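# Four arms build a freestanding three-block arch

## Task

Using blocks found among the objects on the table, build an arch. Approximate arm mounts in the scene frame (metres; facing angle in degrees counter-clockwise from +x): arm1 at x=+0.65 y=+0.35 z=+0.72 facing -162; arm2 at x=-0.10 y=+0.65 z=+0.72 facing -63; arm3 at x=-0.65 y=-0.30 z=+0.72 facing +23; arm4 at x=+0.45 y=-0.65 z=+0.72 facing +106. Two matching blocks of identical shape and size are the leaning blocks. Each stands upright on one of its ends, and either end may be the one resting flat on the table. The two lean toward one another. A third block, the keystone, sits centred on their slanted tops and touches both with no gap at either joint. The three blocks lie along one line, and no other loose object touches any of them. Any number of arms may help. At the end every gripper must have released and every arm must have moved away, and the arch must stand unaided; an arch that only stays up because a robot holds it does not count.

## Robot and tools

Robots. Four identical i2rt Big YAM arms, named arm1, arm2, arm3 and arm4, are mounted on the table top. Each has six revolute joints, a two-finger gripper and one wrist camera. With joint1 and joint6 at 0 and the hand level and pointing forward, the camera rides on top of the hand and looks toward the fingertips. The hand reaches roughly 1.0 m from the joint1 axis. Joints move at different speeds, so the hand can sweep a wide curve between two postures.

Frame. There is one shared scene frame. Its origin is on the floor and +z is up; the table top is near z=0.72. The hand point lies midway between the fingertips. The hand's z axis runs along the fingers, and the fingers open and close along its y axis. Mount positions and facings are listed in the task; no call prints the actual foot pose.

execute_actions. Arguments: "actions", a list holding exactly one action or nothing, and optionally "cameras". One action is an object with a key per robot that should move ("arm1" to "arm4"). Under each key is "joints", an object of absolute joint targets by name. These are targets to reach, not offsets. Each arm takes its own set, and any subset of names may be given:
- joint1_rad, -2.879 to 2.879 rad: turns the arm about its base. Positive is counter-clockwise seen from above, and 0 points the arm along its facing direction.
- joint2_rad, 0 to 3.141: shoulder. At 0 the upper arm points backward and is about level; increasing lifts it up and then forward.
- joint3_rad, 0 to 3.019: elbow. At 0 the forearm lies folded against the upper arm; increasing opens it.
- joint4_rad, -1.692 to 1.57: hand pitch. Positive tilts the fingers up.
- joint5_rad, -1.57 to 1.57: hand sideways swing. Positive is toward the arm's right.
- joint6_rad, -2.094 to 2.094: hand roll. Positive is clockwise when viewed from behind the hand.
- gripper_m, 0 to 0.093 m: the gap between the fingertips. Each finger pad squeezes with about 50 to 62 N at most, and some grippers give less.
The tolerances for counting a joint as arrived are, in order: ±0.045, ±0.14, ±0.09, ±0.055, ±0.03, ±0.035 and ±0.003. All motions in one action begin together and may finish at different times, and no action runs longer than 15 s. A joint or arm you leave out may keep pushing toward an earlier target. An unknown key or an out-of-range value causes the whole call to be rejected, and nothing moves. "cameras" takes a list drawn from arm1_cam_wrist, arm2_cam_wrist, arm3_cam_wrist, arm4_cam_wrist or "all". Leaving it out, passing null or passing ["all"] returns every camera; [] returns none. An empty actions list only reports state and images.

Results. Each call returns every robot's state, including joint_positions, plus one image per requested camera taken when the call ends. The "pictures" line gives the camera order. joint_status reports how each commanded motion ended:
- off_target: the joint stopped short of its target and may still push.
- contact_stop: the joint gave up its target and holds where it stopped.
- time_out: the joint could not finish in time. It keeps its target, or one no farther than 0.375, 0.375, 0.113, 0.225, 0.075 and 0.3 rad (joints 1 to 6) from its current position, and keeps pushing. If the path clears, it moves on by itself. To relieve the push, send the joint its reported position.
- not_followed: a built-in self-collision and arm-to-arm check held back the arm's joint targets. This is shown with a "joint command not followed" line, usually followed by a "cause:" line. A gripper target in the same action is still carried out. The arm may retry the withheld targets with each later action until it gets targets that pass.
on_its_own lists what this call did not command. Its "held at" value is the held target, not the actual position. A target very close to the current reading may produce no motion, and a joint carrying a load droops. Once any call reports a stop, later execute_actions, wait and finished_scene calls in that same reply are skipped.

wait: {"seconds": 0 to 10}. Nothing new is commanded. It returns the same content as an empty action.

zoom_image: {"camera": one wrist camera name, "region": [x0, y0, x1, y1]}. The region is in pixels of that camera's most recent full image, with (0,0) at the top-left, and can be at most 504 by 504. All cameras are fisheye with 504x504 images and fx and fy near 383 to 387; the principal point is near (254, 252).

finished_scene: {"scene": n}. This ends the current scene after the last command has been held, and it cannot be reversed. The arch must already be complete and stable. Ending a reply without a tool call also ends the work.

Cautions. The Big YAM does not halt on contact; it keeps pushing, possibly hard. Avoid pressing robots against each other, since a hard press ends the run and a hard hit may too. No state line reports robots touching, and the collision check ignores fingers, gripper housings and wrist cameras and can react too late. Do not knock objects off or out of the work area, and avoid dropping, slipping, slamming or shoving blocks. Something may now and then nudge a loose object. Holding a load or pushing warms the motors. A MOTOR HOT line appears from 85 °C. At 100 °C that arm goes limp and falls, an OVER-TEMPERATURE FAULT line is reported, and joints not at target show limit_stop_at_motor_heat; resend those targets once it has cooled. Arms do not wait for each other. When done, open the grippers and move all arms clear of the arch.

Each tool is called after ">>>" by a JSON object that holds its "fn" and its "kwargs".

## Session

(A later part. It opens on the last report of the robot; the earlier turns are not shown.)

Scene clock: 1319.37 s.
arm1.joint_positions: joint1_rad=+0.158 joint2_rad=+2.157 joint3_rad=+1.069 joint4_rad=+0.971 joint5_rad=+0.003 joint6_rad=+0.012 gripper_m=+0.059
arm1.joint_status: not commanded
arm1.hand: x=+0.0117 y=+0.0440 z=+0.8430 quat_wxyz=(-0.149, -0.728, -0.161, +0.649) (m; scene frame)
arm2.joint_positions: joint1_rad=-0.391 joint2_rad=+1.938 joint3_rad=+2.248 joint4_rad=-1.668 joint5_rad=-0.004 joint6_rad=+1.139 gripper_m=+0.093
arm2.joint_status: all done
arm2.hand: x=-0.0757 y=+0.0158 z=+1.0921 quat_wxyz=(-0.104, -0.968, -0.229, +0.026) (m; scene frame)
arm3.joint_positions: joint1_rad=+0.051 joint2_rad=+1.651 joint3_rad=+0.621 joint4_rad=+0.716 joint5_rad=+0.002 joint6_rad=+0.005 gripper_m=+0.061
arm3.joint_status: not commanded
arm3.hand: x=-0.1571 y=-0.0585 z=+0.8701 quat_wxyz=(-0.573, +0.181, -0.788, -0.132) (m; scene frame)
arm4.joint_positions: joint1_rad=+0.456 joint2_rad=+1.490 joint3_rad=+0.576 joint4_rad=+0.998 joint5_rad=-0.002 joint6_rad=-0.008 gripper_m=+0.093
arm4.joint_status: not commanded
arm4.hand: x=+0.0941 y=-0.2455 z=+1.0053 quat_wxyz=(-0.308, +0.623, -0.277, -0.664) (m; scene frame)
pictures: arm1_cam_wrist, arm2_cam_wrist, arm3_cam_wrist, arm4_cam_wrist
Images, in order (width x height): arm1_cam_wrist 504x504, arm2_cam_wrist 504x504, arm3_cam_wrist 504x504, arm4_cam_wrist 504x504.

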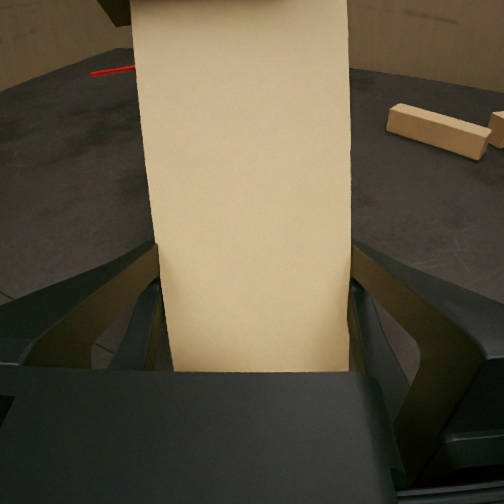

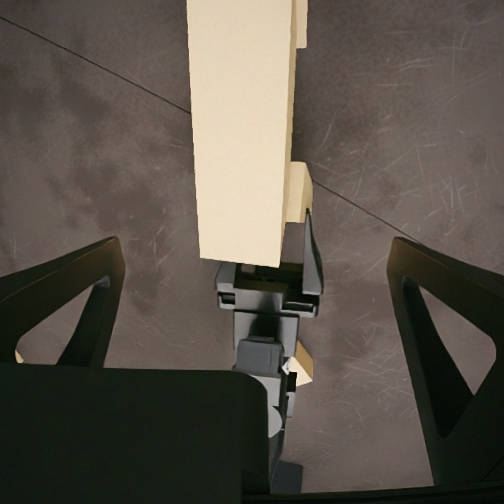

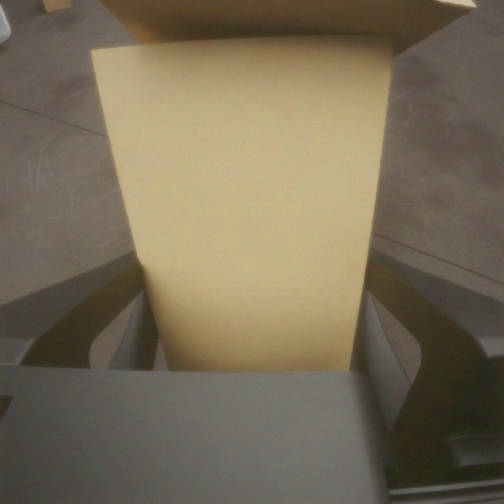

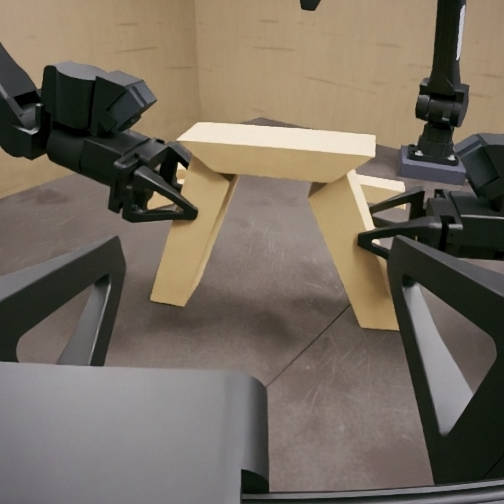

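>>> {"fn": "execute_actions", "kwargs": {"actions": [{"arm2":{"joints":{"joint2_rad":2.14}}}], "cameras": ["arm2_cam_wrist"]}}

>>> {"fn": "execute_actions", "kwargs": {"actions": [{"arm2":{"joints":{"gripper_m":0.05}}}], "cameras": ["arm4_cam_wrist","arm3_cam_wrist"]}}

Scene clock: 1327.27 s.
arm1.joint_positions: joint1_rad=+0.158 joint2_rad=+2.157 joint3_rad=+1.069 joint4_rad=+0.971 joint5_rad=+0.003 joint6_rad=+0.012 gripper_m=+0.059
arm1.joint_status: not commanded
arm1.hand: x=+0.0117 y=+0.0440 z=+0.8430 quat_wxyz=(-0.149, -0.728, -0.161, +0.649) (m; scene frame)
arm2.joint_positions: joint1_rad=-0.391 joint2_rad=+2.174 joint3_rad=+2.250 joint4_rad=-1.667 joint5_rad=-0.004 joint6_rad=+1.139 gripper_m=+0.093
arm2.joint_status: all done
arm2.hand: x=-0.0766 y=-0.0157 z=+0.9436 quat_wxyz=(+0.010, -0.973, -0.229, +0.003) (m; scene frame)
arm3.joint_positions: joint1_rad=+0.051 joint2_rad=+1.651 joint3_rad=+0.621 joint4_rad=+0.716 joint5_rad=+0.002 joint6_rad=+0.005 gripper_m=+0.061
arm3.joint_status: not commanded
arm3.hand: x=-0.1571 y=-0.0585 z=+0.8701 quat_wxyz=(-0.573, +0.181, -0.788, -0.132) (m; scene frame)
arm4.joint_positions: joint1_rad=+0.456 joint2_rad=+1.490 joint3_rad=+0.576 joint4_rad=+0.998 joint5_rad=-0.002 joint6_rad=-0.008 gripper_m=+0.093
arm4.joint_status: not commanded
arm4.hand: x=+0.0941 y=-0.2455 z=+1.0053 quat_wxyz=(-0.308, +0.623, -0.277, -0.664) (m; scene frame)
pictures: arm2_cam_wrist
Images, in order (width x height): arm2_cam_wrist 504x504.

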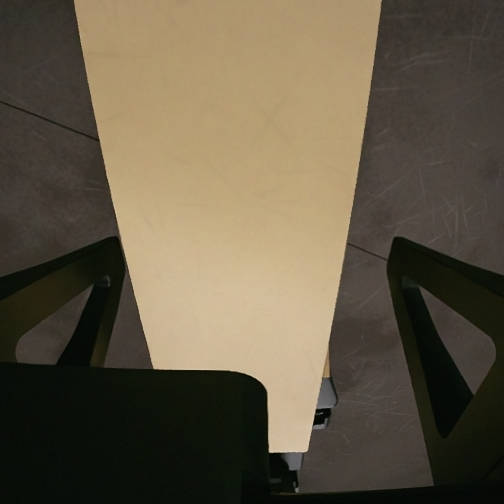

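Scene clock: 1327.83 s.
arm1.joint_positions: joint1_rad=+0.158 joint2_rad=+2.157 joint3_rad=+1.069 joint4_rad=+0.971 joint5_rad=+0.003 joint6_rad=+0.011 gripper_m=+0.059
arm1.joint_status: not commanded
arm1.hand: x=+0.0117 y=+0.0440 z=+0.8430 quat_wxyz=(-0.149, -0.728, -0.161, +0.649) (m; scene frame)
arm2.joint_positions: joint1_rad=-0.391 joint2_rad=+2.174 joint3_rad=+2.250 joint4_rad=-1.665 joint5_rad=-0.002 joint6_rad=+1.139 gripper_m=+0.060
arm2.joint_status: gripper_m off_target (ended at +0.060, target +0.050)
arm2.hand: x=-0.0768 y=-0.0163 z=+0.9436 quat_wxyz=(+0.009, -0.973, -0.229, +0.003) (m; scene frame)
arm3.joint_positions: joint1_rad=+0.051 joint2_rad=+1.651 joint3_rad=+0.621 joint4_rad=+0.716 joint5_rad=+0.002 joint6_rad=+0.005 gripper_m=+0.061
arm3.joint_status: not commanded
arm3.hand: x=-0.1571 y=-0.0585 z=+0.8701 quat_wxyz=(-0.573, +0.181, -0.788, -0.132) (m; scene frame)
arm4.joint_positions: joint1_rad=+0.456 joint2_rad=+1.490 joint3_rad=+0.576 joint4_rad=+0.998 joint5_rad=-0.002 joint6_rad=-0.008 gripper_m=+0.093
arm4.joint_status: not commanded
arm4.hand: x=+0.0941 y=-0.2455 z=+1.0053 quat_wxyz=(-0.308, +0.623, -0.277, -0.664) (m; scene frame)
pictures: arm3_cam_wrist, arm4_cam_wrist
Images, in order (width x height): arm3_cam_wrist 504x504, arm4_cam_wrist 504x504.

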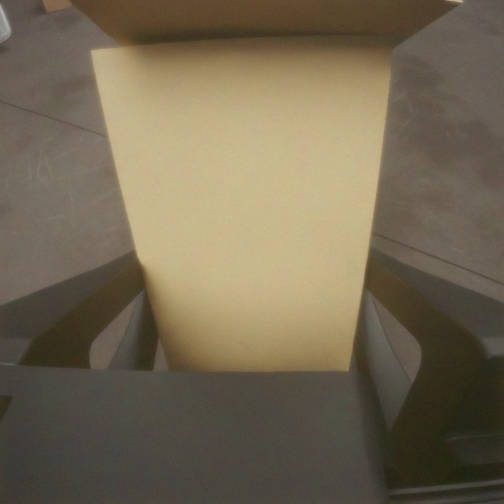

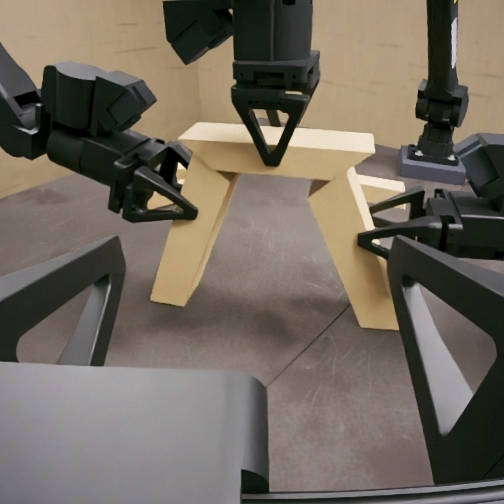

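>>> {"fn": "execute_actions", "kwargs": {"actions": [{"arm2":{"joints":{"joint1_rad":-0.365,"joint4_rad":-1.69}}}], "cameras": []}}

>>> {"fn": "execute_actions", "kwargs": {"actions": [{"arm2":{"joints":{"gripper_m":0.093}}}], "cameras": []}}

>>> {"fn": "execute_actions", "kwargs": {"actions": [{"arm2":{"joints":{"joint2_rad":2.05,"joint3_rad":2.38}}}]}}

Scene clock: 1341.13 s.
arm1.joint_positions: joint1_rad=+0.158 joint2_rad=+2.157 joint3_rad=+1.069 joint4_rad=+0.971 joint5_rad=+0.003 joint6_rad=+0.010 gripper_m=+0.059
arm1.joint_status: not commanded
arm1.hand: x=+0.0117 y=+0.0440 z=+0.8430 quat_wxyz=(-0.149, -0.728, -0.162, +0.649) (m; scene frame)
arm2.joint_positions: joint1_rad=-0.389 joint2_rad=+2.174 joint3_rad=+2.250 joint4_rad=-1.667 joint5_rad=+0.000 joint6_rad=+1.140 gripper_m=+0.060
arm2.joint_status: all done
joint sent to its limit — the command would take arm2.joint4_rad past its lower limit, so that joint was sent only as far as its limit.
arm2.hand: x=-0.0754 y=-0.0158 z=+0.9436 quat_wxyz=(+0.010, -0.973, -0.230, +0.004) (m; scene frame)
arm3.joint_positions: joint1_rad=+0.051 joint2_rad=+1.651 joint3_rad=+0.621 joint4_rad=+0.716 joint5_rad=+0.002 joint6_rad=+0.005 gripper_m=+0.061
arm3.joint_status: not commanded
arm3.hand: x=-0.1571 y=-0.0585 z=+0.8701 quat_wxyz=(-0.573, +0.181, -0.788, -0.132) (m; scene frame)
arm4.joint_positions: joint1_rad=+0.456 joint2_rad=+1.490 joint3_rad=+0.576 joint4_rad=+0.998 joint5_rad=-0.002 joint6_rad=-0.008 gripper_m=+0.093
arm4.joint_status: not commanded
arm4.hand: x=+0.0941 y=-0.2455 z=+1.0053 quat_wxyz=(-0.308, +0.623, -0.277, -0.664) (m; scene frame)
pictures: none
No camera images: the call's "cameras" was empty. Leave "cameras" out to get every camera's image.

Scene clock: 1341.83 s.
arm1.joint_positions: joint1_rad=+0.158 joint2_rad=+2.157 joint3_rad=+1.069 joint4_rad=+0.971 joint5_rad=+0.003 joint6_rad=+0.010 gripper_m=+0.059
arm1.joint_status: not commanded
arm1.hand: x=+0.0117 y=+0.0440 z=+0.8430 quat_wxyz=(-0.149, -0.728, -0.162, +0.649) (m; scene frame)
arm2.joint_positions: joint1_rad=-0.376 joint2_rad=+2.174 joint3_rad=+2.250 joint4_rad=-1.671 joint5_rad=+0.000 joint6_rad=+1.140 gripper_m=+0.093
arm2.joint_status: all done
arm2.hand: x=-0.0670 y=-0.0145 z=+0.9435 quat_wxyz=(+0.012, -0.972, -0.236, +0.004) (m; scene frame)
arm3.joint_positions: joint1_rad=+0.051 joint2_rad=+1.651 joint3_rad=+0.621 joint4_rad=+0.716 joint5_rad=+0.002 joint6_rad=+0.005 gripper_m=+0.061
arm3.joint_status: not commanded
arm3.hand: x=-0.1571 y=-0.0585 z=+0.8701 quat_wxyz=(-0.573, +0.181, -0.788, -0.132) (m; scene frame)
arm4.joint_positions: joint1_rad=+0.456 joint2_rad=+1.490 joint3_rad=+0.576 joint4_rad=+0.998 joint5_rad=-0.002 joint6_rad=-0.008 gripper_m=+0.093
arm4.joint_status: not commanded
arm4.hand: x=+0.0941 y=-0.2455 z=+1.0053 quat_wxyz=(-0.308, +0.623, -0.277, -0.664) (m; scene frame)
pictures: none
No camera images: the call's "cameras" was empty. Leave "cameras" out to get every camera's image.

Scene clock: 1342.90 s.
arm1.joint_positions: joint1_rad=+0.158 joint2_rad=+2.157 joint3_rad=+1.069 joint4_rad=+0.971 joint5_rad=+0.003 joint6_rad=+0.010 gripper_m=+0.059
arm1.joint_status: not commanded
arm1.hand: x=+0.0117 y=+0.0440 z=+0.8430 quat_wxyz=(-0.149, -0.728, -0.162, +0.649) (m; scene frame)
arm2.joint_positions: joint1_rad=-0.376 joint2_rad=+2.046 joint3_rad=+2.344 joint4_rad=-1.672 joint5_rad=+0.000 joint6_rad=+1.140 gripper_m=+0.093
arm2.joint_status: all done
arm2.hand: x=-0.0655 y=-0.0154 z=+1.0635 quat_wxyz=(-0.096, -0.967, -0.236, +0.025) (m; scene frame)
arm3.joint_positions: joint1_rad=+0.051 joint2_rad=+1.651 joint3_rad=+0.621 joint4_rad=+0.716 joint5_rad=+0.002 joint6_rad=+0.005 gripper_m=+0.061
arm3.joint_status: not commanded
arm3.hand: x=-0.1571 y=-0.0585 z=+0.8701 quat_wxyz=(-0.573, +0.181, -0.788, -0.132) (m; scene frame)
arm4.joint_positions: joint1_rad=+0.456 joint2_rad=+1.490 joint3_rad=+0.576 joint4_rad=+0.998 joint5_rad=-0.002 joint6_rad=-0.008 gripper_m=+0.093
arm4.joint_status: not commanded
arm4.hand: x=+0.0941 y=-0.2455 z=+1.0053 quat_wxyz=(-0.308, +0.623, -0.277, -0.664) (m; scene frame)
pictures: arm1_cam_wrist, arm2_cam_wrist, arm3_cam_wrist, arm4_cam_wrist
Images, in order (width x height): arm1_cam_wrist 504x504, arm2_cam_wrist 504x504, arm3_cam_wrist 504x504, arm4_cam_wrist 504x504.

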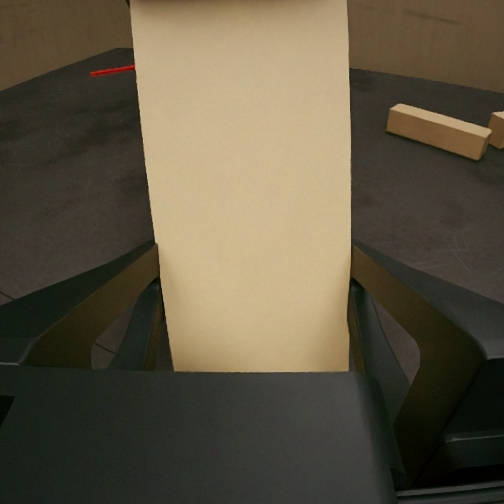

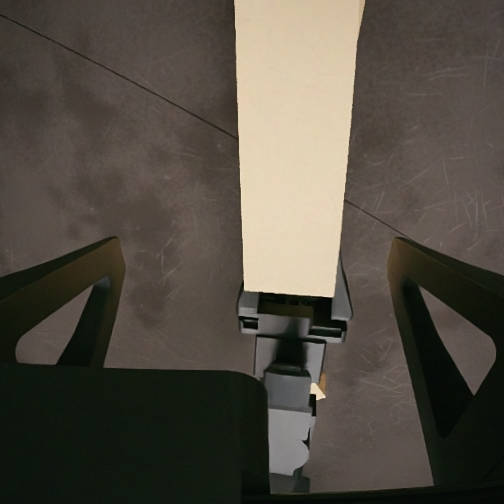

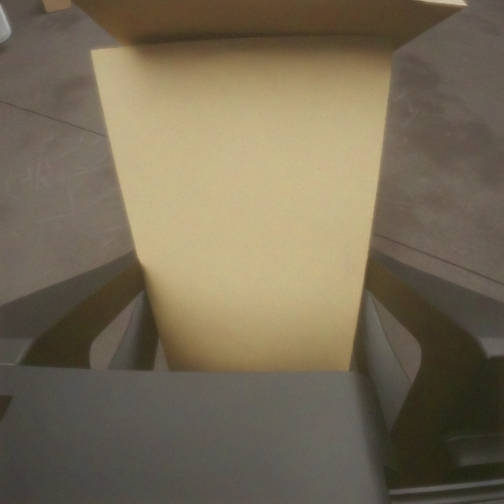

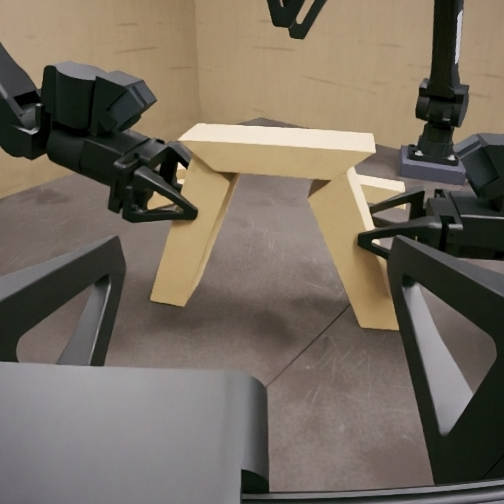

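Aligned. Release.

>>> {"fn": "execute_actions", "kwargs": {"actions": [{"arm1":{"joints":{"gripper_m":0.093}},"arm3":{"joints":{"gripper_m":0.093}},"arm2":{"joints":{"joint2_rad":1.3,"joint3_rad":1.5}}}], "cameras": ["arm4_cam_wrist"]}}

>>> {"fn": "execute_actions", "kwargs": {"actions": [{"arm1":{"joints":{"joint2_rad":1.95,"joint3_rad":0.75,"joint4_rad":1.1}},"arm3":{"joints":{"joint2_rad":1.45,"joint3_rad":0.35}}}], "cameras": ["arm4_cam_wrist","arm1_cam_wrist"]}}

Scene clock: 1351.80 s.
arm1.joint_positions: joint1_rad=+0.158 joint2_rad=+2.142 joint3_rad=+1.070 joint4_rad=+0.980 joint5_rad=+0.003 joint6_rad=+0.008 gripper_m=+0.093
arm1.joint_status: all done
arm1.hand: x=+0.0104 y=+0.0433 z=+0.8553 quat_wxyz=(-0.150, -0.720, -0.161, +0.658) (m; scene frame)
arm2.joint_positions: joint1_rad=-0.376 joint2_rad=+1.307 joint3_rad=+1.495 joint4_rad=-1.678 joint5_rad=+0.000 joint6_rad=+1.141 gripper_m=+0.093
arm2.joint_status: all done
arm2.hand: x=-0.0783 y=+0.2692 z=+1.0964 quat_wxyz=(-0.039, -0.971, -0.236, +0.014) (m; scene frame)
arm3.joint_positions: joint1_rad=+0.051 joint2_rad=+1.651 joint3_rad=+0.641 joint4_rad=+0.729 joint5_rad=+0.002 joint6_rad=+0.005 gripper_m=+0.093
arm3.joint_status: all done
arm3.hand: x=-0.1493 y=-0.0546 z=+0.8816 quat_wxyz=(-0.585, +0.178, -0.779, -0.135) (m; scene frame)
arm4.joint_positions: joint1_rad=+0.456 joint2_rad=+1.490 joint3_rad=+0.576 joint4_rad=+0.998 joint5_rad=-0.002 joint6_rad=-0.008 gripper_m=+0.093
arm4.joint_status: not commanded
arm4.hand: x=+0.0941 y=-0.2455 z=+1.0053 quat_wxyz=(-0.308, +0.623, -0.277, -0.664) (m; scene frame)
pictures: arm4_cam_wrist
Images, in order (width x height): arm4_cam_wrist 504x504.

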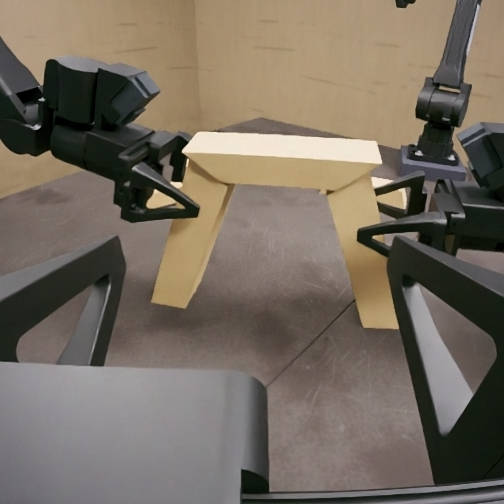

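Scene clock: 1352.87 s.
arm1.joint_positions: joint1_rad=+0.158 joint2_rad=+1.935 joint3_rad=+0.749 joint4_rad=+1.089 joint5_rad=+0.003 joint6_rad=+0.008 gripper_m=+0.093
arm1.joint_status: all done
arm1.hand: x=+0.1031 y=+0.0876 z=+0.8836 quat_wxyz=(-0.150, -0.722, -0.161, +0.657) (m; scene frame)
arm2.joint_positions: joint1_rad=-0.376 joint2_rad=+1.307 joint3_rad=+1.495 joint4_rad=-1.678 joint5_rad=+0.000 joint6_rad=+1.141 gripper_m=+0.093
arm2.joint_status: not commanded
arm2.hand: x=-0.0783 y=+0.2692 z=+1.0964 quat_wxyz=(-0.039, -0.971, -0.236, +0.014) (m; scene frame)
arm3.joint_positions: joint1_rad=+0.051 joint2_rad=+1.445 joint3_rad=+0.354 joint4_rad=+0.733 joint5_rad=+0.002 joint6_rad=+0.005 gripper_m=+0.093
arm3.joint_status: all done
arm3.hand: x=-0.2490 y=-0.1034 z=+0.8605 quat_wxyz=(-0.555, +0.184, -0.801, -0.128) (m; scene frame)
arm4.joint_positions: joint1_rad=+0.456 joint2_rad=+1.490 joint3_rad=+0.576 joint4_rad=+0.998 joint5_rad=-0.002 joint6_rad=-0.008 gripper_m=+0.093
arm4.joint_status: not commanded
arm4.hand: x=+0.0941 y=-0.2455 z=+1.0053 quat_wxyz=(-0.308, +0.623, -0.277, -0.664) (m; scene frame)
pictures: arm1_cam_wrist, arm4_cam_wrist
Images, in order (width x height): arm1_cam_wrist 504x504, arm4_cam_wrist 504x504.

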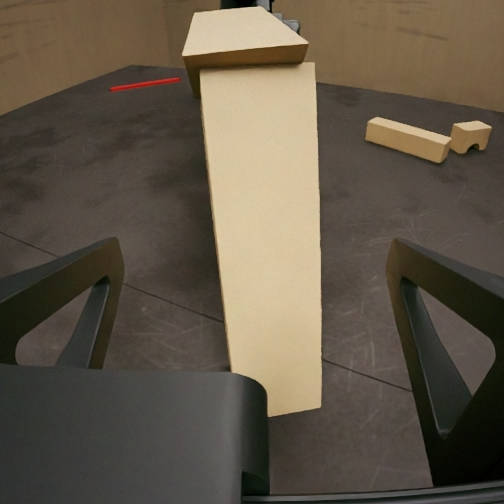

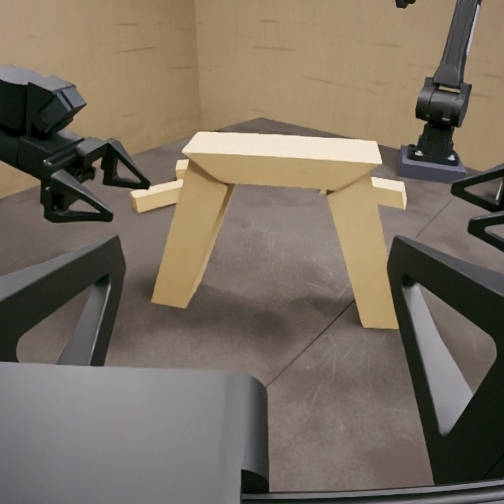

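>>> {"fn": "finished_scene", "kwargs": {"scene": 2}}

The scene is finished: the task was done.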